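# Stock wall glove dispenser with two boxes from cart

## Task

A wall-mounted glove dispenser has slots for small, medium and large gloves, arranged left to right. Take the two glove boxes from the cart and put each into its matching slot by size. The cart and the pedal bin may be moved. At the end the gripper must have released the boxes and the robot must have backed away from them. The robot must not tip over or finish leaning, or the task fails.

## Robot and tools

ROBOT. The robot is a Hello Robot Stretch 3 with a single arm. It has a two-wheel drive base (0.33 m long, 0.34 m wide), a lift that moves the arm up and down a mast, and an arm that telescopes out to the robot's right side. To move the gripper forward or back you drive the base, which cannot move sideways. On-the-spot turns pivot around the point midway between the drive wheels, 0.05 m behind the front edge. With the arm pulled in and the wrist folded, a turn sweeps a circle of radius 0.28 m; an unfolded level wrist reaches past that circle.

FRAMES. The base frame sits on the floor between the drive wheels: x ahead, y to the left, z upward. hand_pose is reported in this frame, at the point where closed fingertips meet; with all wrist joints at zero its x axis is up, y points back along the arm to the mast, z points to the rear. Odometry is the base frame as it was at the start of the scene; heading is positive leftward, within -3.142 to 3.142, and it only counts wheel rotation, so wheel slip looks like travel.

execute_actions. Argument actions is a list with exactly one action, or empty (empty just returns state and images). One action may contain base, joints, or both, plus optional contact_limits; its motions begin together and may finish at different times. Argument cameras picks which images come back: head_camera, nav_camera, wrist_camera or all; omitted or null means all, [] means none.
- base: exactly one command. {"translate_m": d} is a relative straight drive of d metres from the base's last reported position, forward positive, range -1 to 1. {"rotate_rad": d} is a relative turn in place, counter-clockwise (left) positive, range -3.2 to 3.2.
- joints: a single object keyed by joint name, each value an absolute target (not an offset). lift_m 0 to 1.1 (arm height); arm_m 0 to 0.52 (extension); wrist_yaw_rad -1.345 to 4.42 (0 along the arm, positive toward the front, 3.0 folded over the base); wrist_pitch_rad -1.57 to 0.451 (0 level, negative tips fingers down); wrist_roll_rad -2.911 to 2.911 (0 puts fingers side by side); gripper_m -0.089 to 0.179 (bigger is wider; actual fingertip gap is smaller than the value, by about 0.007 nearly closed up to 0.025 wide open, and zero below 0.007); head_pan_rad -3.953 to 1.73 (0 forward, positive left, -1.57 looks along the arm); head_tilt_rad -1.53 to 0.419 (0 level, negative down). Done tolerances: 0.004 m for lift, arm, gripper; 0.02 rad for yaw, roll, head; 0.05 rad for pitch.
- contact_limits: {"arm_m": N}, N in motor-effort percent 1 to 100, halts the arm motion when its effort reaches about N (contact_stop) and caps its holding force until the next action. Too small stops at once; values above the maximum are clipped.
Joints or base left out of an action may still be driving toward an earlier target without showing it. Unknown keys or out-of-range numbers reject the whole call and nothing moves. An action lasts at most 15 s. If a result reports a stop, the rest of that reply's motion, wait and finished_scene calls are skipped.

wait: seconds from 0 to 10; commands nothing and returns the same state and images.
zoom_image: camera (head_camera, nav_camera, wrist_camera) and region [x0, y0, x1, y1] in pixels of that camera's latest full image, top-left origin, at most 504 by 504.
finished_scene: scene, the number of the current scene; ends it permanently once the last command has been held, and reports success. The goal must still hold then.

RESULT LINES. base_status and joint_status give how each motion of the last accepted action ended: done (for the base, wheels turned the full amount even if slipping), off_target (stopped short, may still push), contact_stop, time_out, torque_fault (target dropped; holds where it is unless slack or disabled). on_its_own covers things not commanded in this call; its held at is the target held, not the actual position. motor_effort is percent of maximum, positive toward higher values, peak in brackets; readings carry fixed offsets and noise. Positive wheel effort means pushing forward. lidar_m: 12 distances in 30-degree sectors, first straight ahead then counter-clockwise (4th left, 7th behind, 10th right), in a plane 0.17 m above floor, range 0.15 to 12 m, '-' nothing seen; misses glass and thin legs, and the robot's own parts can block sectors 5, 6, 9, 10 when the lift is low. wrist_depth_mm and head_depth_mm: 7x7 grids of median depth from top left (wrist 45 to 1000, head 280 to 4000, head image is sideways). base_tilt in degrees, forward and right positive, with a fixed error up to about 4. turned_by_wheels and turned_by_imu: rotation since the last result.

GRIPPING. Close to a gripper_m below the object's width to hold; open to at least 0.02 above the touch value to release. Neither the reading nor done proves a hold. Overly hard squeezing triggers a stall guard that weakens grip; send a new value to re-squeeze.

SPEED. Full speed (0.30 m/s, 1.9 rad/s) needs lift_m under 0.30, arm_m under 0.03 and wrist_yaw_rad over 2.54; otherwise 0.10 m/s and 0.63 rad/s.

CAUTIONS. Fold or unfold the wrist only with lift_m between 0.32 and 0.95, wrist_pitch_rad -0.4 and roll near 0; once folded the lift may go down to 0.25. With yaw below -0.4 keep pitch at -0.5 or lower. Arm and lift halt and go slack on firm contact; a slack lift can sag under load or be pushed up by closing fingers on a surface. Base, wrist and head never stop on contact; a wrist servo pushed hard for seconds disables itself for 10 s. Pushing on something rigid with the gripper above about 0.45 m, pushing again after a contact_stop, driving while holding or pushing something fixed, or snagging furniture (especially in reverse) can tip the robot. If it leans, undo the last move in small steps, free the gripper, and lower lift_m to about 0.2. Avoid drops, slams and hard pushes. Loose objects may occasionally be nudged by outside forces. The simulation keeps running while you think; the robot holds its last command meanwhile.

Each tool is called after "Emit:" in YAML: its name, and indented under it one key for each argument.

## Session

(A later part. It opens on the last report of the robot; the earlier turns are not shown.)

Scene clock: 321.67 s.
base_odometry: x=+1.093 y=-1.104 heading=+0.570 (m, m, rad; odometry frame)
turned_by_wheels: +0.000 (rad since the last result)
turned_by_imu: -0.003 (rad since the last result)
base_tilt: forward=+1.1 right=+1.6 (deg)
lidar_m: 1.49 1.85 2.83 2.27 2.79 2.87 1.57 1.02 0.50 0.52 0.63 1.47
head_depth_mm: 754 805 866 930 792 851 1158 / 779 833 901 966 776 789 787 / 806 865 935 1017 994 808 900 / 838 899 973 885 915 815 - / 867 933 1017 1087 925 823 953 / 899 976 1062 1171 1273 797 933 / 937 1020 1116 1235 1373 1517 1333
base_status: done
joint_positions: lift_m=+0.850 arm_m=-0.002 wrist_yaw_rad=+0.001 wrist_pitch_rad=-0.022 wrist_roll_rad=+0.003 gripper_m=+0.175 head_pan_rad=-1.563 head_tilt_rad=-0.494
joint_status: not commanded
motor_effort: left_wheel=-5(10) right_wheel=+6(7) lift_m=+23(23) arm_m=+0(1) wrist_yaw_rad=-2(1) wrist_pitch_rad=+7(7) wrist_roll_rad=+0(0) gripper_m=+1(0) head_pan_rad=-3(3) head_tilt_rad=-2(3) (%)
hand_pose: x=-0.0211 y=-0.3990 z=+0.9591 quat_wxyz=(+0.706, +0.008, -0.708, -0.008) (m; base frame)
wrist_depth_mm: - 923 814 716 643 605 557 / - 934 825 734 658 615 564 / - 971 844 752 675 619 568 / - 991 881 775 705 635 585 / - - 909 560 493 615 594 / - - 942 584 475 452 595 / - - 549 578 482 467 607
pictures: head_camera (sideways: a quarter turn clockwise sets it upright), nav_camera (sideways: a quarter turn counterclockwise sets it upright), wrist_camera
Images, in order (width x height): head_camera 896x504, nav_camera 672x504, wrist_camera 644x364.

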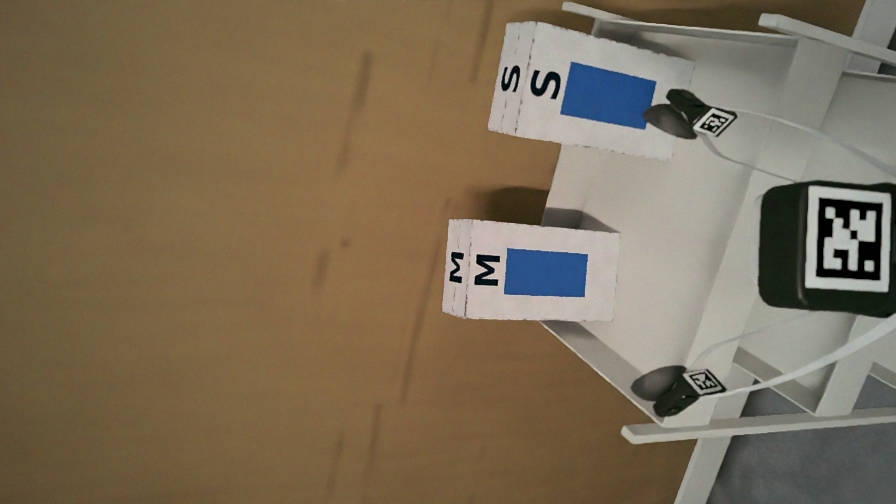

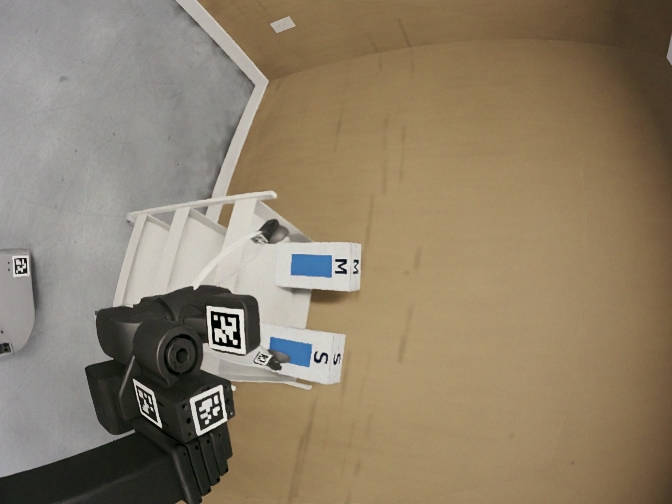

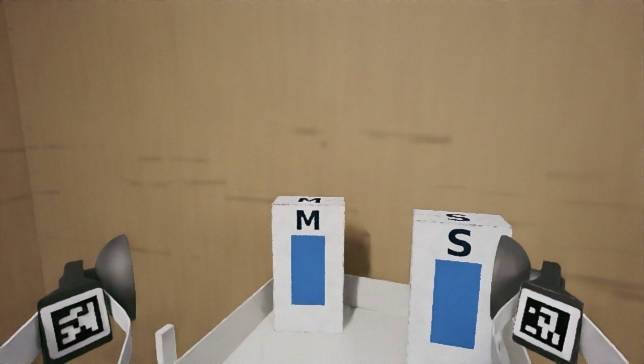

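Emit:
execute_actions:
  actions:
    - {"base": {"translate_m": 0.018}, "joints": {"lift_m": 0.815, "arm_m": 0.28}, "contact_limits": {"arm_m": 15}}

Scene clock: 364.33 s.
base_odometry: x=+1.108 y=-1.094 heading=+0.570 (m, m, rad; odometry frame)
turned_by_wheels: +0.000 (rad since the last result)
turned_by_imu: -0.001 (rad since the last result)
base_tilt: forward=+1.1 right=+1.6 (deg)
lidar_m: 1.47 1.82 2.82 2.27 2.78 2.89 1.58 1.03 0.51 0.52 1.18 1.46
head_depth_mm: 761 809 872 934 761 837 - / 785 840 905 973 766 - 903 / 814 873 940 1017 - 765 916 / 842 906 980 1009 - 719 934 / 872 942 1025 1110 943 845 953 / 906 982 1073 1179 1293 814 955 / 942 1021 1123 1239 1388 1521 1326
base_status: done
joint_positions: lift_m=+0.815 arm_m=+0.280 wrist_yaw_rad=+0.001 wrist_pitch_rad=-0.021 wrist_roll_rad=+0.003 gripper_m=+0.175 head_pan_rad=-1.563 head_tilt_rad=-0.494
joint_status: all done
motor_effort: left_wheel=-4(7) right_wheel=+6(14) lift_m=+22(24) arm_m=+4(2) wrist_yaw_rad=+0(0) wrist_pitch_rad=+6(6) wrist_roll_rad=+0(0) gripper_m=+0(2) head_pan_rad=-3(3) head_tilt_rad=-2(3) (%)
contact_limits: arm_m 15 (drawing in: default 28, maximum 46; extending or still: default 39, maximum 63)
hand_pose: x=-0.0213 y=-0.6804 z=+0.9244 quat_wxyz=(+0.706, +0.008, -0.708, -0.007) (m; base frame)
wrist_depth_mm: 651 567 503 455 411 377 347 / 677 590 521 464 420 384 352 / 706 611 541 482 431 396 361 / 737 637 549 490 442 404 365 / 765 641 569 281 443 413 373 / 841 665 588 267 453 436 196 / - 695 606 276 465 439 171
pictures: head_camera (sideways: a quarter turn clockwise sets it upright), nav_camera (sideways: a quarter turn counterclockwise sets it upright), wrist_camera
Images, in order (width x height): head_camera 896x504, nav_camera 672x504, wrist_camera 644x364.

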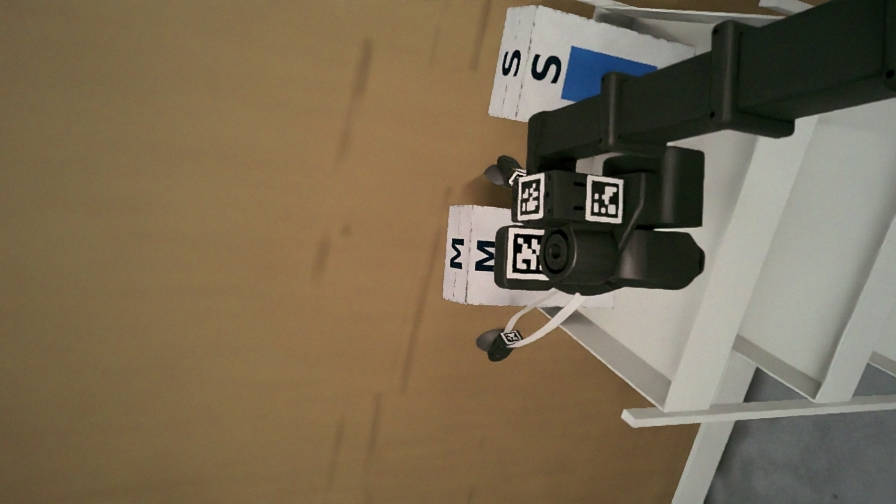

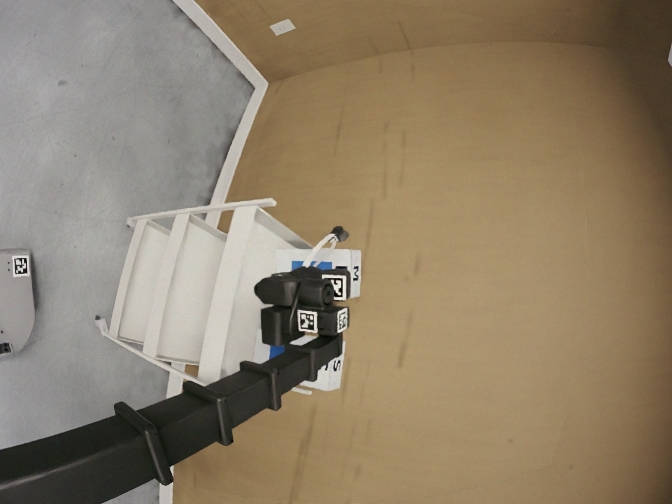

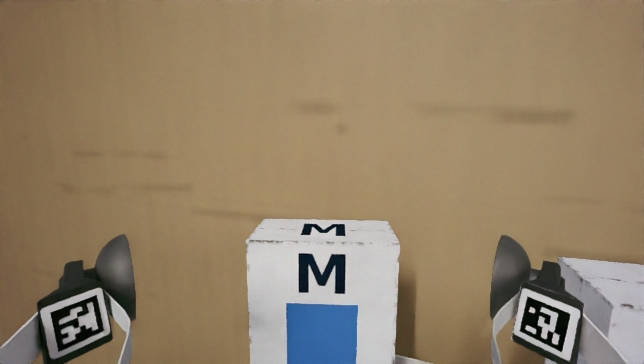

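Emit:
execute_actions:
  actions:
    - {"joints": {"lift_m": 0.785, "arm_m": 0.4}, "contact_limits": {"arm_m": 15}}
  cameras: ["head_camera", "wrist_camera"]

Scene clock: 405.97 s.
base_odometry: x=+1.108 y=-1.094 heading=+0.570 (m, m, rad; odometry frame)
turned_by_wheels: +0.000 (rad since the last result)
turned_by_imu: -0.001 (rad since the last result)
base_tilt: forward=+1.1 right=+1.6 (deg)
lidar_m: 1.47 1.82 2.82 2.26 2.79 2.90 1.59 1.03 0.52 0.52 1.19 1.45
head_depth_mm: 761 810 873 936 759 819 640 / 784 842 906 975 775 - - / 812 873 940 1009 - 807 916 / 842 905 981 1041 - 803 934 / 874 943 1023 1108 941 847 954 / 906 981 1077 1182 1293 815 956 / 945 1024 1124 1246 1385 1507 1329
base_status: not commanded
joint_positions: lift_m=+0.785 arm_m=+0.400 wrist_yaw_rad=+0.001 wrist_pitch_rad=-0.021 wrist_roll_rad=+0.003 gripper_m=+0.175 head_pan_rad=-1.563 head_tilt_rad=-0.494
joint_status: all done
motor_effort: left_wheel=-3(4) right_wheel=+6(6) lift_m=+22(23) arm_m=+4(3) wrist_yaw_rad=+0(1) wrist_pitch_rad=+6(6) wrist_roll_rad=+0(0) gripper_m=-1(1) head_pan_rad=-3(3) head_tilt_rad=-3(2) (%)
contact_limits: arm_m 15 (drawing in: default 28, maximum 46; extending or still: default 39, maximum 63)
hand_pose: x=-0.0213 y=-0.8004 z=+0.8944 quat_wxyz=(+0.706, +0.008, -0.708, -0.007) (m; base frame)
wrist_depth_mm: 494 425 378 340 307 283 259 / 509 445 387 346 316 286 264 / 525 459 399 357 324 294 269 / 546 468 413 364 330 299 274 / 562 486 407 185 187 307 281 / 609 491 140 137 136 310 285 / - 521 143 141 139 316 284
pictures: head_camera (sideways: a quarter turn clockwise sets it upright), wrist_camera
Images, in order (width x height): head_camera 896x504, wrist_camera 644x364.

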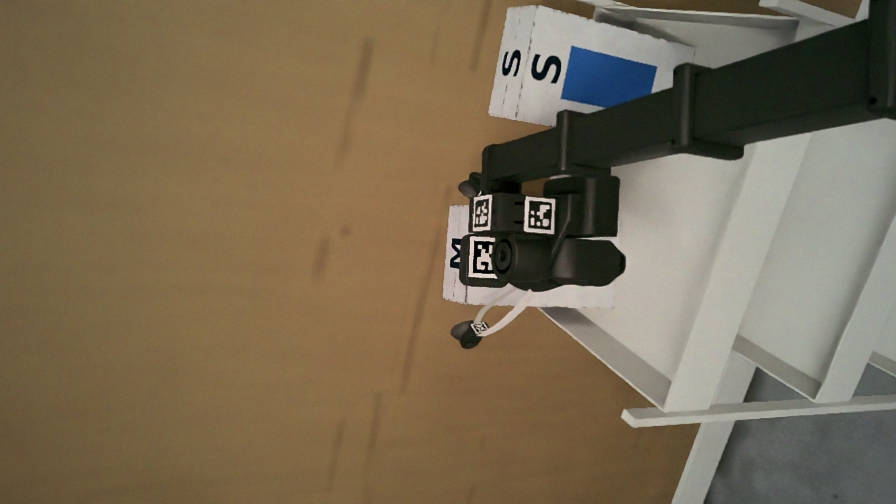

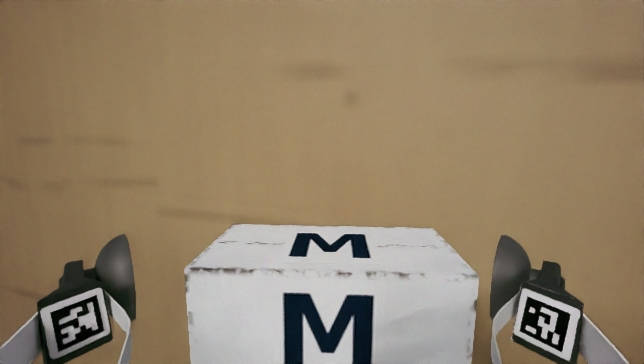

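Emit:
execute_actions:
  actions:
    - {"base": {"translate_m": -0.008}, "joints": {"lift_m": 0.76}}
  cameras: ["wrist_camera"]

Emit:
execute_actions:
  actions:
    - {"joints": {"arm_m": 0.428}, "contact_limits": {"arm_m": 15}}
  cameras: ["head_camera", "wrist_camera"]

Scene clock: 421.60 s.
base_odometry: x=+1.101 y=-1.098 heading=+0.570 (m, m, rad; odometry frame)
turned_by_wheels: +0.000 (rad since the last result)
turned_by_imu: -0.001 (rad since the last result)
base_tilt: forward=+1.1 right=+1.6 (deg)
lidar_m: 1.48 1.83 2.82 2.26 2.78 2.89 1.58 1.03 0.51 0.52 1.18 1.46
head_depth_mm: 756 809 869 933 773 822 725 / 784 838 902 970 776 - - / 807 868 939 1015 - 808 899 / 837 900 978 1023 - 800 937 / 869 937 1021 1096 924 822 931 / 899 975 1067 1176 1294 809 950 / 938 1021 1120 1236 1394 1515 1330
base_status: done
joint_positions: lift_m=+0.760 arm_m=+0.400 wrist_yaw_rad=+0.001 wrist_pitch_rad=-0.021 wrist_roll_rad=+0.003 gripper_m=+0.175 head_pan_rad=-1.563 head_tilt_rad=-0.494
joint_status: all done
motor_effort: left_wheel=-3(9) right_wheel=+5(12) lift_m=+22(22) arm_m=+4(3) wrist_yaw_rad=+0(1) wrist_pitch_rad=+6(6) wrist_roll_rad=+0(0) gripper_m=+1(2) head_pan_rad=-3(3) head_tilt_rad=-2(2) (%)
hand_pose: x=-0.0213 y=-0.8004 z=+0.8694 quat_wxyz=(+0.706, +0.008, -0.708, -0.007) (m; base frame)
wrist_depth_mm: 482 421 372 338 303 279 256 / 498 438 386 346 311 285 260 / 511 454 400 355 322 291 267 / 541 466 395 348 317 298 271 / 561 476 134 133 131 304 278 / 605 489 138 136 134 323 283 / - 516 143 140 138 329 282
pictures: wrist_camera
Images, in order (width x height): wrist_camera 644x364.

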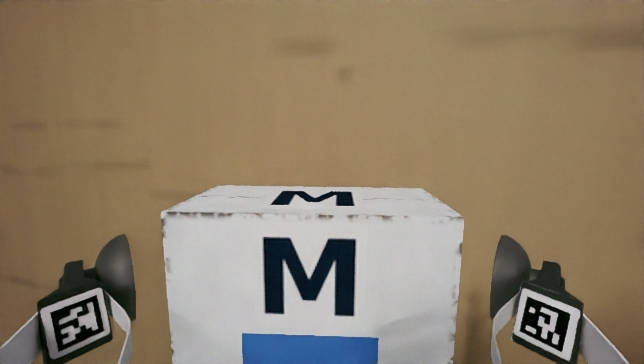

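Scene clock: 422.77 s.
base_odometry: x=+1.101 y=-1.098 heading=+0.570 (m, m, rad; odometry frame)
turned_by_wheels: +0.000 (rad since the last result)
turned_by_imu: +0.000 (rad since the last result)
base_tilt: forward=+1.1 right=+1.6 (deg)
lidar_m: 1.48 1.84 2.82 2.27 2.78 2.89 1.58 1.03 0.51 0.52 1.18 1.46
head_depth_mm: 758 809 869 932 776 821 724 / 783 840 903 970 776 - - / 808 870 939 1011 - 809 902 / 838 904 978 1031 - 804 938 / 870 940 1019 1093 935 824 933 / 904 978 1064 1178 1296 808 947 / 939 1021 1120 1234 1383 1519 1328
base_status: not commanded
joint_positions: lift_m=+0.760 arm_m=+0.428 wrist_yaw_rad=+0.001 wrist_pitch_rad=-0.021 wrist_roll_rad=+0.003 gripper_m=+0.175 head_pan_rad=-1.563 head_tilt_rad=-0.494
joint_status: all done
motor_effort: left_wheel=-3(4) right_wheel=+5(5) lift_m=+23(22) arm_m=+4(5) wrist_yaw_rad=+0(0) wrist_pitch_rad=+6(6) wrist_roll_rad=+0(0) gripper_m=+1(1) head_pan_rad=-3(3) head_tilt_rad=-3(2) (%)
contact_limits: arm_m 15 (drawing in: default 28, maximum 46; extending or still: default 39, maximum 63)
hand_pose: x=-0.0213 y=-0.8284 z=+0.8694 quat_wxyz=(+0.706, +0.008, -0.708, -0.007) (m; base frame)
wrist_depth_mm: 446 387 346 308 280 256 236 / 463 403 357 316 287 262 241 / 479 415 367 327 292 267 245 / 499 429 367 329 296 274 250 / 520 118 107 107 107 270 256 / 560 109 107 106 104 103 260 / - 113 111 109 107 107 259
pictures: head_camera (sideways: a quarter turn clockwise sets it upright), wrist_camera
Images, in order (width x height): head_camera 896x504, wrist_camera 644x364.

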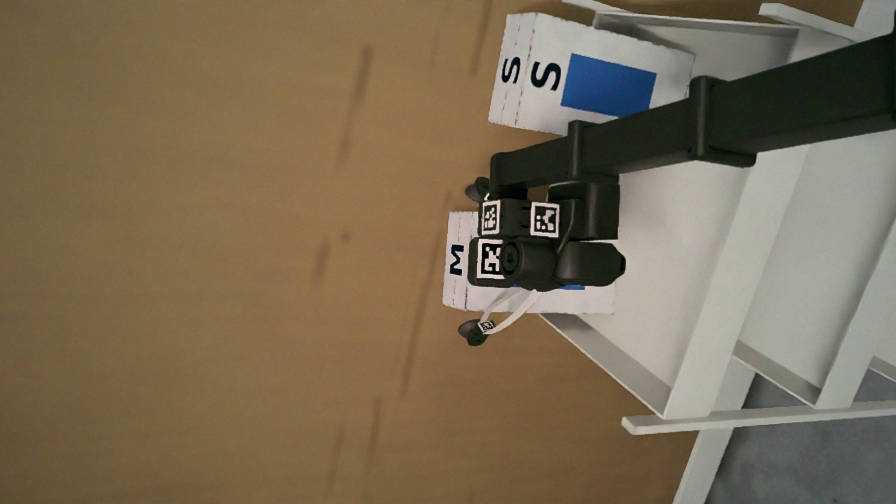

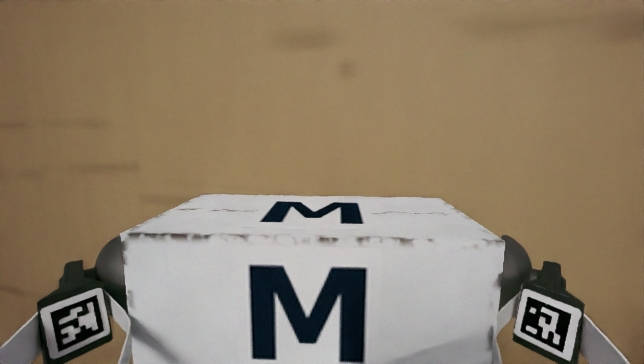

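Emit:
execute_actions:
  actions:
    - {"joints": {"gripper_m": 0.095}}
  cameras: ["head_camera", "wrist_camera"]

Scene clock: 432.90 s.
base_odometry: x=+1.101 y=-1.098 heading=+0.570 (m, m, rad; odometry frame)
turned_by_wheels: +0.000 (rad since the last result)
turned_by_imu: -0.001 (rad since the last result)
base_tilt: forward=+1.1 right=+1.6 (deg)
lidar_m: 1.48 1.84 2.82 2.26 2.79 2.89 1.58 1.03 0.51 0.52 1.18 1.46
head_depth_mm: 758 809 868 936 775 822 725 / 782 840 901 969 777 - - / 809 868 939 1012 - 809 900 / 839 905 976 1021 - 801 938 / 870 938 1021 1095 932 825 952 / 903 978 1068 1172 1296 809 950 / 938 1022 1123 1235 1390 1517 1330
base_status: not commanded
joint_positions: lift_m=+0.760 arm_m=+0.428 wrist_yaw_rad=+0.002 wrist_pitch_rad=-0.018 wrist_roll_rad=+0.003 gripper_m=+0.096 head_pan_rad=-1.563 head_tilt_rad=-0.494
joint_status: all done
motor_effort: left_wheel=-2(5) right_wheel=+3(7) lift_m=+23(23) arm_m=+4(4) wrist_yaw_rad=-2(2) wrist_pitch_rad=+5(6) wrist_roll_rad=+0(0) gripper_m=-17(91) head_pan_rad=-3(3) head_tilt_rad=-3(3) (%)
hand_pose: x=-0.0210 y=-0.8285 z=+0.8701 quat_wxyz=(+0.706, +0.007, -0.708, -0.006) (m; base frame)
wrist_depth_mm: 443 392 345 311 282 257 237 / 466 402 357 317 289 263 241 / 480 412 367 324 294 267 246 / 495 438 365 329 297 275 251 / 521 446 121 116 112 273 256 / 541 126 123 117 113 276 259 / 579 130 125 120 116 288 265
pictures: head_camera (sideways: a quarter turn clockwise sets it upright), wrist_camera
Images, in order (width x height): head_camera 896x504, wrist_camera 644x364.

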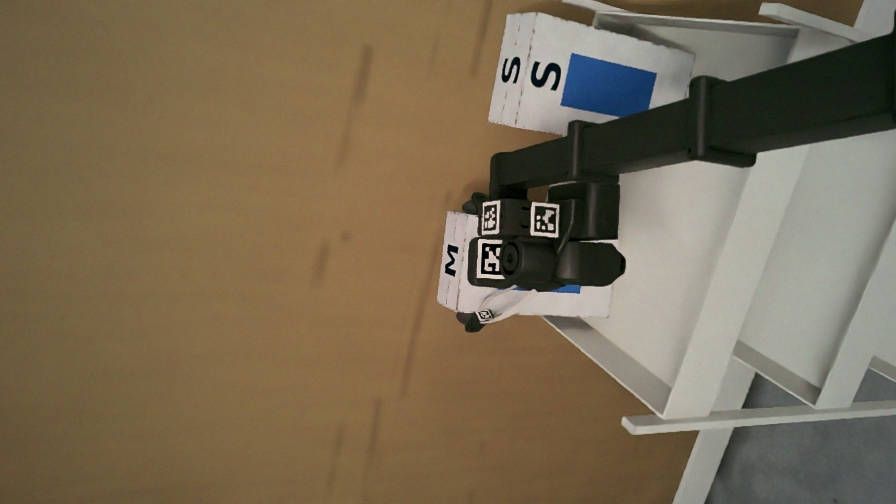

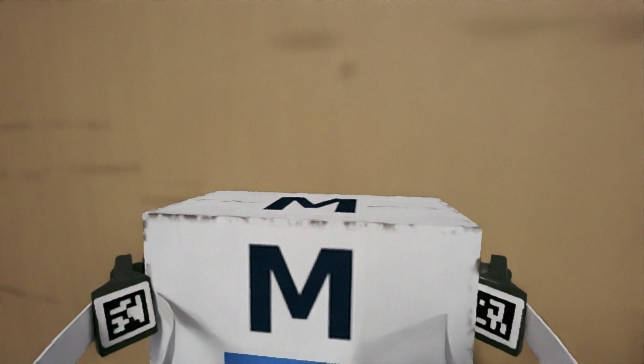

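Emit:
execute_actions:
  actions:
    - {"joints": {"gripper_m": 0.08}}
  cameras: []

Emit:
execute_actions:
  actions:
    - {"joints": {"lift_m": 0.8}}
  cameras: ["head_camera", "wrist_camera"]

Scene clock: 441.70 s.
base_odometry: x=+1.101 y=-1.098 heading=+0.570 (m, m, rad; odometry frame)
turned_by_wheels: +0.000 (rad since the last result)
turned_by_imu: -0.001 (rad since the last result)
base_tilt: forward=+1.1 right=+1.6 (deg)
lidar_m: 1.48 1.84 2.82 2.26 2.79 2.89 1.58 1.03 0.51 0.52 1.18 1.46
head_depth_mm: 756 808 869 935 774 822 725 / 782 837 899 971 775 - - / 809 868 936 1010 - 810 899 / 837 903 978 1024 - 803 935 / 869 938 1022 1098 930 823 949 / 903 979 1067 1172 1296 809 950 / 941 1022 1118 1244 1385 1519 1332
base_status: not commanded
joint_positions: lift_m=+0.760 arm_m=+0.428 wrist_yaw_rad=+0.002 wrist_pitch_rad=-0.018 wrist_roll_rad=+0.003 gripper_m=+0.081 head_pan_rad=-1.563 head_tilt_rad=-0.494
joint_status: all done
motor_effort: left_wheel=-2(2) right_wheel=+3(3) lift_m=+23(22) arm_m=+4(4) wrist_yaw_rad=-1(1) wrist_pitch_rad=+6(5) wrist_roll_rad=+0(0) gripper_m=-21(79) head_pan_rad=-3(3) head_tilt_rad=-2(2) (%)
hand_pose: x=-0.0210 y=-0.8285 z=+0.8701 quat_wxyz=(+0.706, +0.007, -0.708, -0.006) (m; base frame)
wrist_depth_mm: 446 387 346 306 281 255 237 / 467 403 357 318 287 264 240 / 484 415 366 327 294 267 246 / 502 432 368 329 298 274 252 / 520 443 121 116 112 274 256 / 533 127 123 118 113 275 261 / 580 130 125 120 115 287 265
pictures: none
No camera images: the call's "cameras" was empty. Leave "cameras" out to get every camera's image.

Scene clock: 442.87 s.
base_odometry: x=+1.101 y=-1.098 heading=+0.570 (m, m, rad; odometry frame)
turned_by_wheels: +0.000 (rad since the last result)
turned_by_imu: +0.000 (rad since the last result)
base_tilt: forward=+1.1 right=+1.6 (deg)
lidar_m: 1.48 1.83 2.82 2.26 2.79 2.88 1.58 1.03 0.51 0.52 1.18 1.46
head_depth_mm: 757 809 867 934 773 827 - / 782 837 901 968 766 - 912 / 810 869 938 1002 959 806 898 / 837 900 977 1024 915 802 938 / 868 941 1019 1097 924 824 933 / 903 977 1071 1172 1290 809 948 / 937 1018 1119 1241 1387 1512 1327
base_status: not commanded
joint_positions: lift_m=+0.800 arm_m=+0.428 wrist_yaw_rad=+0.001 wrist_pitch_rad=-0.056 wrist_roll_rad=+0.003 gripper_m=+0.087 head_pan_rad=-1.563 head_tilt_rad=-0.494
joint_status: all done
on_its_own: gripper_m is held at +0.086, not at your +0.080, by its stall guard, which is not easing now
motor_effort: left_wheel=-3(3) right_wheel=+5(4) lift_m=+30(33) arm_m=+4(4) wrist_yaw_rad=+1(1) wrist_pitch_rad=+17(17) wrist_roll_rad=+0(0) gripper_m=-19(23) head_pan_rad=-3(3) head_tilt_rad=-3(3) (%)
hand_pose: x=-0.0211 y=-0.8272 z=+0.8999 quat_wxyz=(+0.706, +0.021, -0.708, -0.020) (m; base frame)
wrist_depth_mm: 433 381 339 305 274 253 234 / 456 396 354 314 284 260 238 / 478 411 364 325 293 266 245 / 500 433 375 331 296 275 249 / 524 453 122 117 114 276 258 / 557 127 123 118 113 279 264 / 607 130 125 120 115 294 271
pictures: head_camera (sideways: a quarter turn clockwise sets it upright), wrist_camera
Images, in order (width x height): head_camera 896x504, wrist_camera 644x364.

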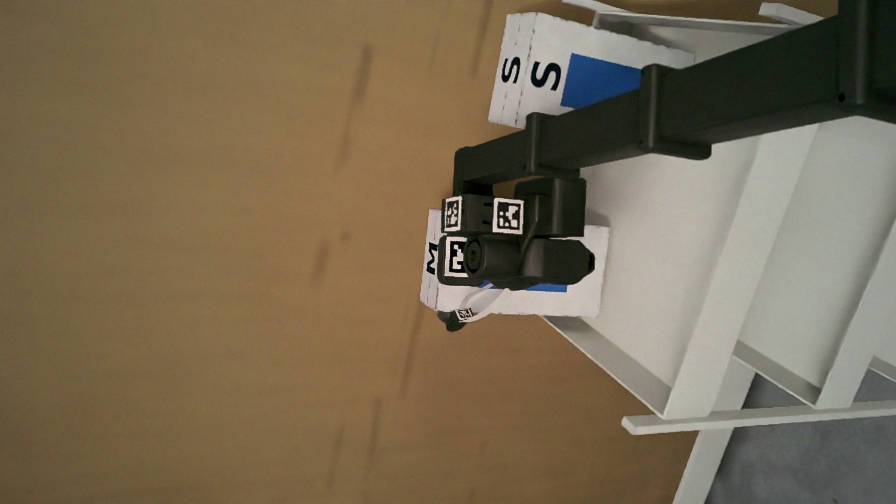

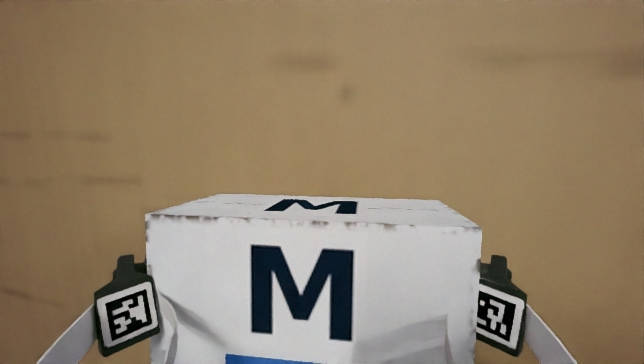

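Emit:
execute_actions:
  actions:
    - {"joints": {"lift_m": 0.92}}
  cameras: []

Emit:
execute_actions:
  actions:
    - {"joints": {"arm_m": 0.02, "head_pan_rad": -1.2, "head_tilt_rad": -0.6}}

Scene clock: 456.03 s.
base_odometry: x=+1.101 y=-1.098 heading=+0.570 (m, m, rad; odometry frame)
turned_by_wheels: +0.000 (rad since the last result)
turned_by_imu: -0.001 (rad since the last result)
base_tilt: forward=+1.1 right=+1.6 (deg)
lidar_m: 1.47 1.84 2.83 2.26 2.79 2.88 1.58 1.03 0.51 0.52 1.18 1.46
head_depth_mm: 758 807 868 924 - - 692 / 783 838 895 - 803 816 884 / 807 867 921 1041 991 808 900 / 840 901 961 837 985 803 935 / 871 937 1012 1098 972 824 932 / 900 978 1068 1171 1294 806 949 / 941 1020 1122 1240 1388 1513 1329
base_status: not commanded
joint_positions: lift_m=+0.920 arm_m=+0.428 wrist_yaw_rad=+0.001 wrist_pitch_rad=-0.057 wrist_roll_rad=+0.003 gripper_m=+0.087 head_pan_rad=-1.563 head_tilt_rad=-0.494
joint_status: all done
on_its_own: gripper_m is held at +0.086, not at your +0.080, by its stall guard, which is not easing now
motor_effort: left_wheel=-3(3) right_wheel=+5(5) lift_m=+30(31) arm_m=+3(4) wrist_yaw_rad=+0(1) wrist_pitch_rad=+17(17) wrist_roll_rad=+0(0) gripper_m=-19(19) head_pan_rad=-3(3) head_tilt_rad=-2(2) (%)
hand_pose: x=-0.0211 y=-0.8272 z=+1.0199 quat_wxyz=(+0.706, +0.021, -0.708, -0.020) (m; base frame)
wrist_depth_mm: 434 385 342 305 277 253 233 / 453 399 350 317 283 261 239 / 475 419 365 325 292 265 244 / 493 429 370 329 297 272 251 / 527 453 122 117 114 277 257 / 561 127 123 118 113 279 263 / 600 130 126 120 115 293 272
pictures: none
No camera images: the call's "cameras" was empty. Leave "cameras" out to get every camera's image.

Scene clock: 460.23 s.
base_odometry: x=+1.101 y=-1.098 heading=+0.570 (m, m, rad; odometry frame)
turned_by_wheels: +0.000 (rad since the last result)
turned_by_imu: -0.001 (rad since the last result)
base_tilt: forward=+1.1 right=+1.6 (deg)
lidar_m: 1.48 1.84 2.82 2.27 2.78 2.89 1.58 1.03 0.51 0.52 1.18 1.46
head_depth_mm: 843 903 969 1015 396 - - / 903 971 1048 1109 429 474 922 / 973 1050 1145 1256 882 974 1078 / 1058 1144 1260 1397 1550 1472 1196 / 1150 1262 1402 1571 1727 1502 1266 / 1266 1397 1578 1792 1824 1483 1254 / 1389 1515 1660 1848 1806 1476 1250
base_status: not commanded
joint_positions: lift_m=+0.920 arm_m=+0.020 wrist_yaw_rad=+0.001 wrist_pitch_rad=-0.057 wrist_roll_rad=+0.003 gripper_m=+0.087 head_pan_rad=-1.207 head_tilt_rad=-0.592
joint_status: all done
on_its_own: gripper_m is held at +0.086, not at your +0.080, by its stall guard, which is not easing now
motor_effort: left_wheel=-2(2) right_wheel=+5(5) lift_m=+31(30) arm_m=-3(3) wrist_yaw_rad=+0(1) wrist_pitch_rad=+17(17) wrist_roll_rad=+0(0) gripper_m=-19(19) head_pan_rad=+4(27) head_tilt_rad=-3(12) (%)
hand_pose: x=-0.0213 y=-0.4197 z=+1.0199 quat_wxyz=(+0.706, +0.020, -0.708, -0.020) (m; base frame)
wrist_depth_mm: - 872 770 693 627 571 533 / - 898 808 721 652 595 548 / - 946 819 743 652 601 558 / - 996 833 751 685 623 569 / - - 122 117 113 629 587 / - 127 123 118 114 626 602 / - 130 125 119 115 446 610
pictures: head_camera (sideways: a quarter turn clockwise sets it upright), nav_camera (sideways: a quarter turn counterclockwise sets it upright), wrist_camera
Images, in order (width x height): head_camera 896x504, nav_camera 672x504, wrist_camera 644x364.

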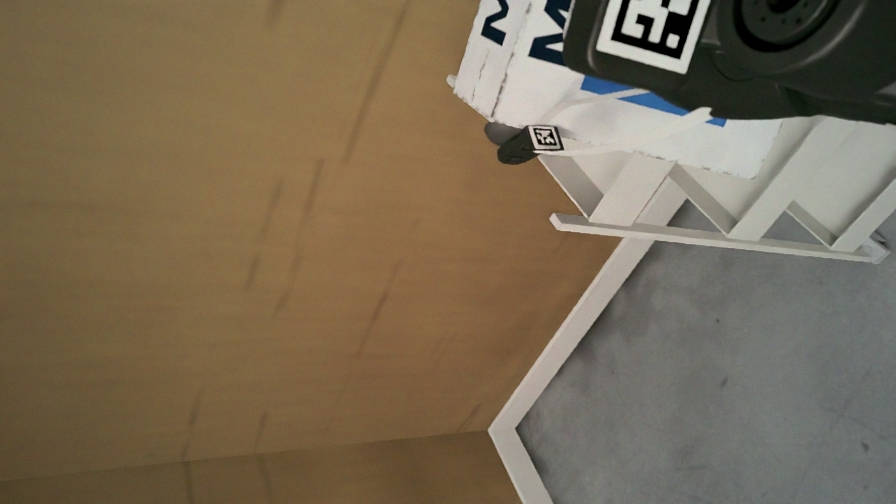

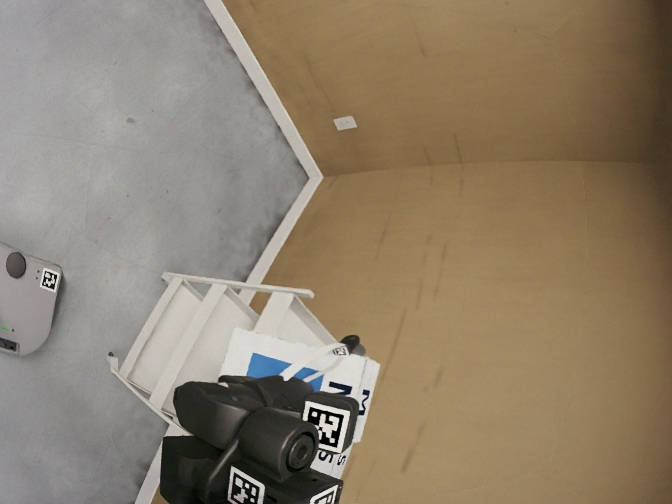

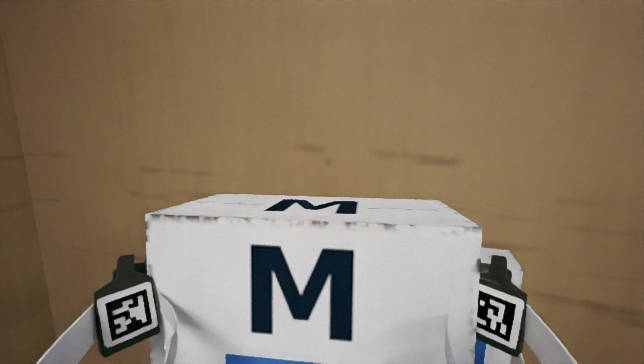

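Emit:
execute_actions:
  actions:
    - {"base": {"rotate_rad": 0.588}, "joints": {"head_pan_rad": -0.6, "head_tilt_rad": -0.4}}
  cameras: ["head_camera"]

Emit:
execute_actions:
  actions:
    - {"base": {"translate_m": 0.9}}
  cameras: ["head_camera", "nav_camera"]

Scene clock: 486.23 s.
base_odometry: x=+1.101 y=-1.098 heading=+1.157 (m, m, rad; odometry frame)
turned_by_wheels: +0.588 (rad since the last result)
turned_by_imu: +0.592 (rad since the last result)
base_tilt: forward=+1.1 right=+1.6 (deg)
lidar_m: 1.93 2.31 2.27 2.93 2.97 1.45 1.00 0.51 0.52 1.25 1.46 1.49
head_depth_mm: 1197 1268 1353 1437 1529 1642 1481 / 1238 1302 1394 1486 1591 1700 1469 / 1279 1351 1432 1544 1652 1744 1451 / 1318 1399 1498 1612 1729 1790 1446 / 1364 1447 1554 1666 1808 1781 1437 / 1412 1506 1619 1716 1895 1757 1426 / 1465 1568 1681 1808 1991 1756 1415
base_status: done
joint_positions: lift_m=+0.920 arm_m=+0.020 wrist_yaw_rad=+0.000 wrist_pitch_rad=-0.057 wrist_roll_rad=+0.003 gripper_m=+0.087 head_pan_rad=-0.607 head_tilt_rad=-0.409
joint_status: all done
on_its_own: gripper_m is held at +0.086, not at your +0.080, by its stall guard, which is not easing now
motor_effort: left_wheel=-3(10) right_wheel=+6(12) lift_m=+30(31) arm_m=-3(3) wrist_yaw_rad=+1(1) wrist_pitch_rad=+17(17) wrist_roll_rad=+0(0) gripper_m=-19(20) head_pan_rad=+4(37) head_tilt_rad=+3(15) (%)
hand_pose: x=-0.0214 y=-0.4197 z=+1.0199 quat_wxyz=(+0.706, +0.020, -0.708, -0.020) (m; base frame)
wrist_depth_mm: 953 - - - 921 723 595 / 973 - - - 944 732 606 / 997 - - - 977 743 615 / 985 - - - 957 761 620 / - - 122 117 114 740 621 / - 127 123 118 113 726 639 / - 130 125 120 115 758 594
pictures: head_camera (sideways: a quarter turn clockwise sets it upright)
Images, in order (width x height): head_camera 896x504.

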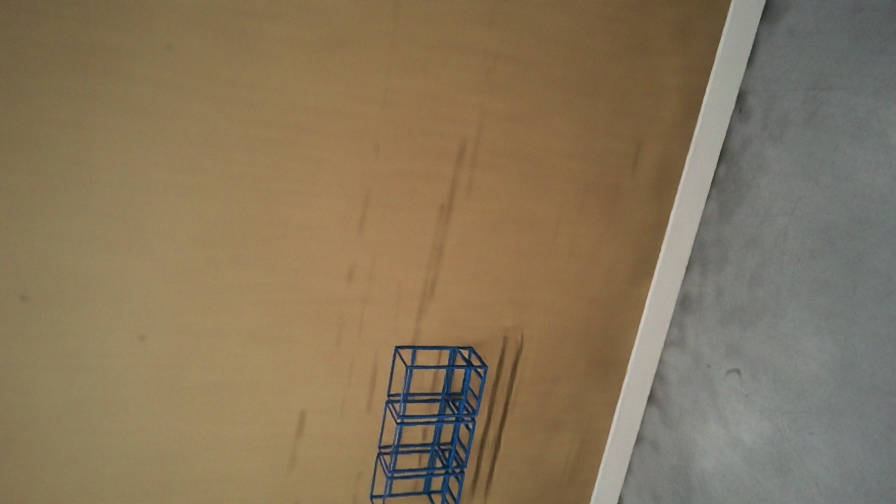

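Scene clock: 496.30 s.
base_odometry: x=+1.463 y=-0.274 heading=+1.157 (m, m, rad; odometry frame)
turned_by_wheels: +0.000 (rad since the last result)
turned_by_imu: +0.001 (rad since the last result)
base_tilt: forward=+1.1 right=+1.6 (deg)
lidar_m: 1.27 2.08 1.75 1.95 3.38 2.59 1.34 1.26 1.47 1.01 0.95 0.98
head_depth_mm: 769 811 859 919 979 1050 1136 / 793 839 891 950 1019 1081 1192 / 818 865 923 986 1051 1148 1249 / 848 897 959 1025 1082 1201 1314 / 872 932 998 1068 1146 1257 1352 / 907 964 1034 1117 1218 1322 1392 / 940 1003 1082 1170 1272 1399 1416
base_status: done
joint_positions: lift_m=+0.920 arm_m=+0.020 wrist_yaw_rad=+0.000 wrist_pitch_rad=-0.057 wrist_roll_rad=+0.003 gripper_m=+0.087 head_pan_rad=-0.607 head_tilt_rad=-0.408
joint_status: not commanded
on_its_own: gripper_m is held at +0.086, not at your +0.080, by its stall guard, which is not easing now
motor_effort: left_wheel=-4(6) right_wheel=+6(14) lift_m=+30(30) arm_m=-3(3) wrist_yaw_rad=-1(0) wrist_pitch_rad=+17(17) wrist_roll_rad=+0(0) gripper_m=-19(19) head_pan_rad=+4(4) head_tilt_rad=+3(3) (%)
hand_pose: x=-0.0214 y=-0.4197 z=+1.0199 quat_wxyz=(+0.706, +0.020, -0.708, -0.020) (m; base frame)
wrist_depth_mm: 559 631 728 903 - - - / 567 650 762 893 - - - / 580 667 777 942 - - - / 594 681 775 931 - - - / 605 651 122 117 114 - - / 620 127 123 118 114 - - / 626 130 125 120 116 - -
pictures: head_camera (sideways: a quarter turn clockwise sets it upright), nav_camera (sideways: a quarter turn counterclockwise sets it upright)
Images, in order (width x height): head_camera 896x504, nav_camera 672x504.

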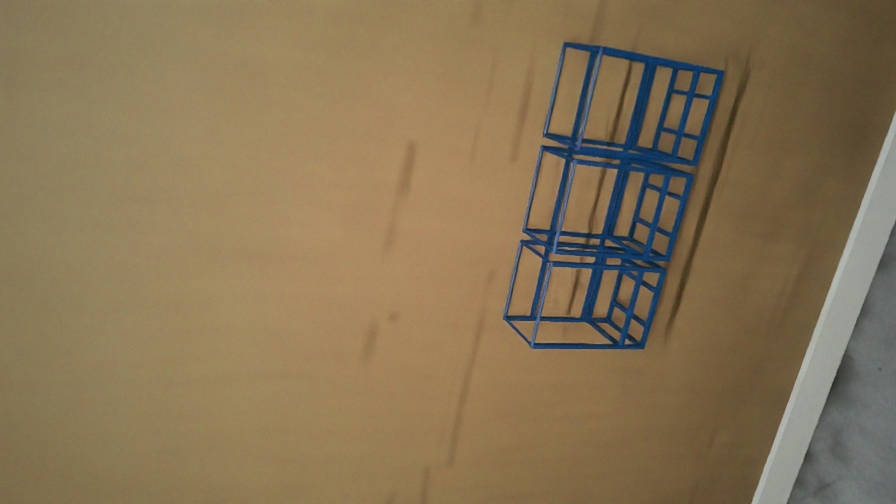

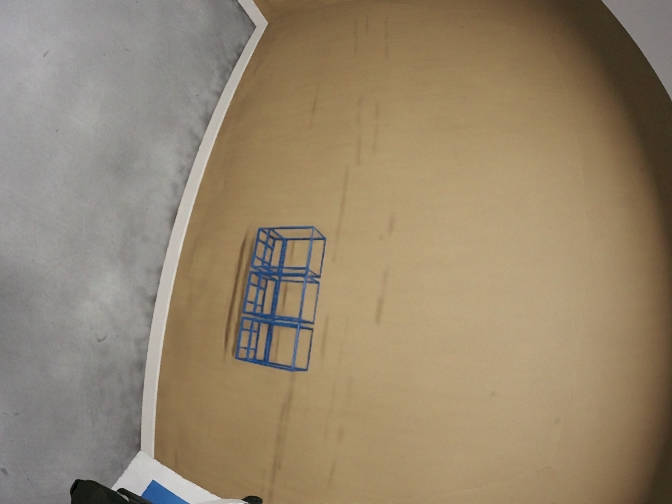

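Emit:
execute_actions:
  actions:
    - {"base": {"translate_m": 0.46}}
  cameras: []

Emit:
execute_actions:
  actions:
    - {"base": {"rotate_rad": 0.584}, "joints": {"head_pan_rad": -1.57, "head_tilt_rad": -0.75, "lift_m": 1.0}}

Scene clock: 510.47 s.
base_odometry: x=+1.648 y=+0.147 heading=+1.157 (m, m, rad; odometry frame)
turned_by_wheels: +0.000 (rad since the last result)
turned_by_imu: +0.000 (rad since the last result)
base_tilt: forward=+1.1 right=+1.6 (deg)
lidar_m: 0.92 1.70 1.73 1.62 3.65 3.17 1.74 1.68 1.07 0.74 0.70 0.71
head_depth_mm: 548 579 614 654 698 747 794 / 567 598 636 679 728 776 828 / 583 619 659 703 757 818 889 / 602 641 683 735 790 858 939 / 624 665 712 765 827 899 987 / 646 689 740 800 867 948 1044 / 669 718 773 834 910 1000 1109
base_status: done
joint_positions: lift_m=+0.920 arm_m=+0.020 wrist_yaw_rad=+0.000 wrist_pitch_rad=-0.057 wrist_roll_rad=+0.003 gripper_m=+0.087 head_pan_rad=-0.607 head_tilt_rad=-0.408
joint_status: not commanded
on_its_own: gripper_m is held at +0.086, not at your +0.080, by its stall guard, which is not easing now
motor_effort: left_wheel=-4(5) right_wheel=+6(12) lift_m=+30(31) arm_m=-3(3) wrist_yaw_rad=+1(1) wrist_pitch_rad=+17(17) wrist_roll_rad=+0(0) gripper_m=-18(19) head_pan_rad=+4(4) head_tilt_rad=+3(2) (%)
hand_pose: x=-0.0214 y=-0.4197 z=+1.0199 quat_wxyz=(+0.706, +0.020, -0.708, -0.020) (m; base frame)
wrist_depth_mm: 358 411 477 554 703 916 - / 369 418 485 592 728 965 - / 372 426 498 604 770 - - / 383 440 496 604 770 - - / 390 418 122 117 114 - - / 403 127 123 118 114 - - / 400 130 125 119 115 - -
pictures: none
No camera images: the call's "cameras" was empty. Leave "cameras" out to get every camera's image.

Scene clock: 512.33 s.
base_odometry: x=+1.648 y=+0.147 heading=+1.741 (m, m, rad; odometry frame)
turned_by_wheels: +0.584 (rad since the last result)
turned_by_imu: +0.589 (rad since the last result)
base_tilt: forward=+1.1 right=+1.6 (deg)
lidar_m: 1.70 1.70 1.62 3.63 2.96 1.71 1.68 1.00 0.72 0.70 0.72 0.98
head_depth_mm: 579 639 - - - - 1206 / 577 638 - - - 1295 1197 / 577 637 - - - 1322 1190 / 576 630 - - - 1307 1189 / 575 624 389 451 1034 1265 1178 / 574 646 746 860 1029 1259 1171 / 575 644 736 861 1028 1257 1162
base_status: done
joint_positions: lift_m=+1.000 arm_m=+0.020 wrist_yaw_rad=+0.000 wrist_pitch_rad=-0.057 wrist_roll_rad=+0.003 gripper_m=+0.087 head_pan_rad=-1.563 head_tilt_rad=-0.740
joint_status: all done
on_its_own: gripper_m is held at +0.086, not at your +0.080, by its stall guard, which is not easing now
motor_effort: left_wheel=-4(10) right_wheel=+6(12) lift_m=+30(28) arm_m=-3(3) wrist_yaw_rad=+0(1) wrist_pitch_rad=+17(17) wrist_roll_rad=+0(0) gripper_m=-20(19) head_pan_rad=-3(45) head_tilt_rad=-3(21) (%)
hand_pose: x=-0.0214 y=-0.4197 z=+1.0999 quat_wxyz=(+0.706, +0.020, -0.708, -0.020) (m; base frame)
wrist_depth_mm: 392 391 395 397 405 408 411 / 405 410 409 414 416 424 428 / 414 417 424 430 429 435 441 / 427 435 434 440 444 448 454 / 443 445 122 117 114 460 469 / 458 127 123 118 113 483 489 / 471 130 125 120 115 503 507
pictures: head_camera (sideways: a quarter turn clockwise sets it upright), nav_camera (sideways: a quarter turn counterclockwise sets it upright), wrist_camera
Images, in order (width x height): head_camera 896x504, nav_camera 672x504, wrist_camera 644x364.

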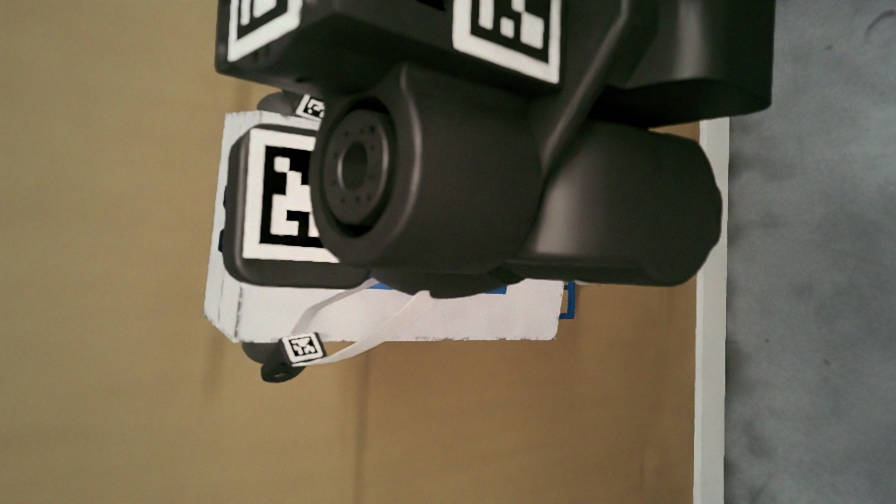

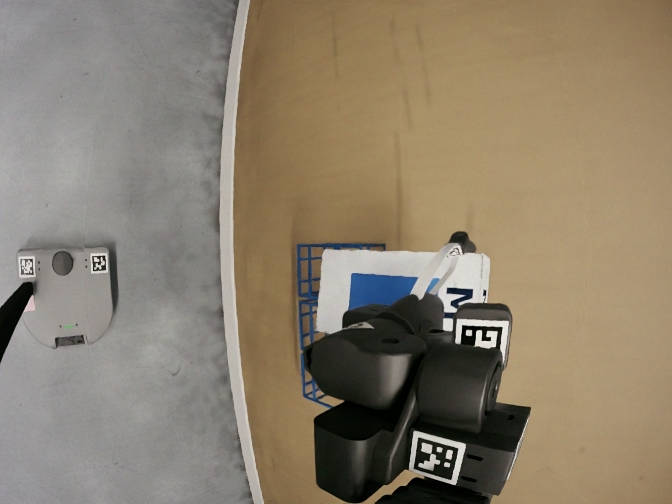

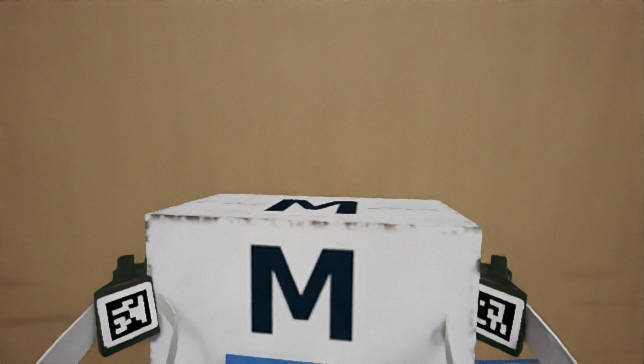

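Emit:
execute_actions:
  actions:
    - {"joints": {"lift_m": 1.095, "head_tilt_rad": -0.85}}
  cameras: ["head_camera", "nav_camera"]

Scene clock: 560.27 s.
base_odometry: x=+1.648 y=+0.147 heading=+1.741 (m, m, rad; odometry frame)
turned_by_wheels: +0.000 (rad since the last result)
turned_by_imu: -0.001 (rad since the last result)
base_tilt: forward=+1.1 right=+1.6 (deg)
lidar_m: 1.70 1.71 1.62 3.63 2.97 1.70 1.68 1.00 0.73 0.70 0.72 0.98
head_depth_mm: - - 834 920 1200 1325 1169 / - - - 909 1199 1320 1161 / - - - 882 1197 1308 1150 / 295 - 399 898 1196 1297 1146 / 320 352 402 921 1198 1291 1141 / 602 675 789 947 1191 1284 1132 / 591 675 787 949 1188 1277 1129
base_status: not commanded
joint_positions: lift_m=+1.095 arm_m=+0.020 wrist_yaw_rad=+0.000 wrist_pitch_rad=-0.057 wrist_roll_rad=+0.003 gripper_m=+0.087 head_pan_rad=-1.563 head_tilt_rad=-0.839
joint_status: all done
on_its_own: gripper_m is held at +0.086, not at your +0.080, by its stall guard, which is not easing now
motor_effort: left_wheel=-3(4) right_wheel=+6(6) lift_m=+30(33) arm_m=-3(3) wrist_yaw_rad=-1(0) wrist_pitch_rad=+17(17) wrist_roll_rad=+0(0) gripper_m=-19(20) head_pan_rad=-3(3) head_tilt_rad=-4(12) (%)
hand_pose: x=-0.0214 y=-0.4197 z=+1.1949 quat_wxyz=(+0.706, +0.020, -0.708, -0.020) (m; base frame)
wrist_depth_mm: 390 399 397 399 405 410 411 / 404 404 409 417 422 425 428 / 414 420 423 427 434 436 442 / 429 437 433 438 446 447 456 / 448 441 122 117 114 463 471 / 461 127 123 118 114 483 486 / 469 130 125 120 115 498 513
pictures: head_camera (sideways: a quarter turn clockwise sets it upright), nav_camera (sideways: a quarter turn counterclockwise sets it upright)
Images, in order (width x height): head_camera 896x504, nav_camera 672x504.

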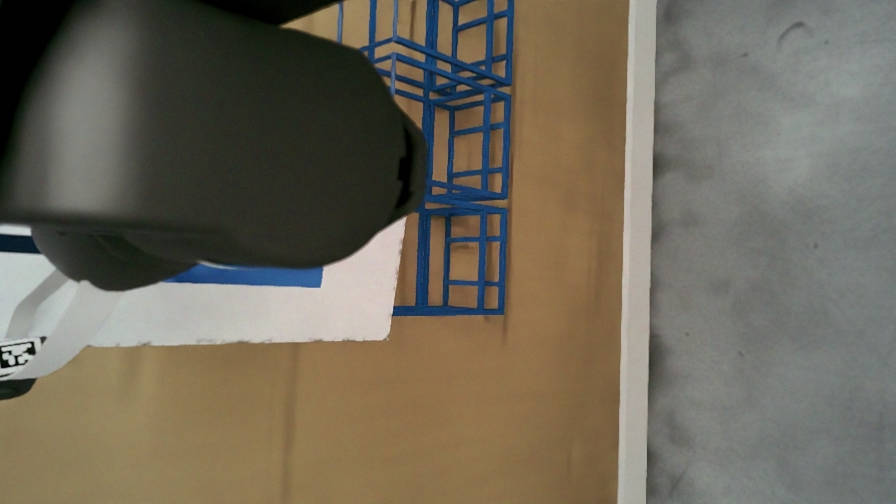

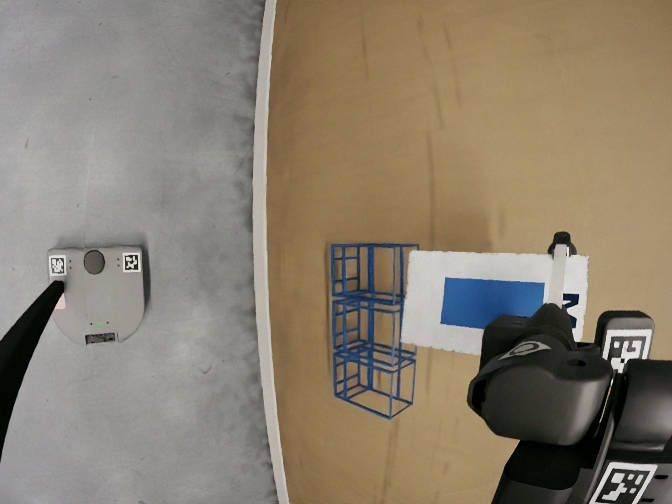

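Emit:
zoom_image:
  camera: "head_camera"
  region: [300, 0, 560, 360]

Region (300, 0, 560, 360) of head_camera's 896x504 image, scaled by 1.400, with more detail than that image has.

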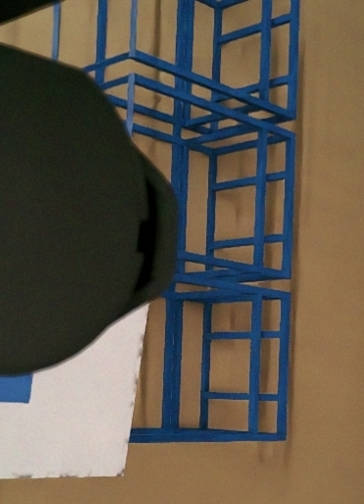

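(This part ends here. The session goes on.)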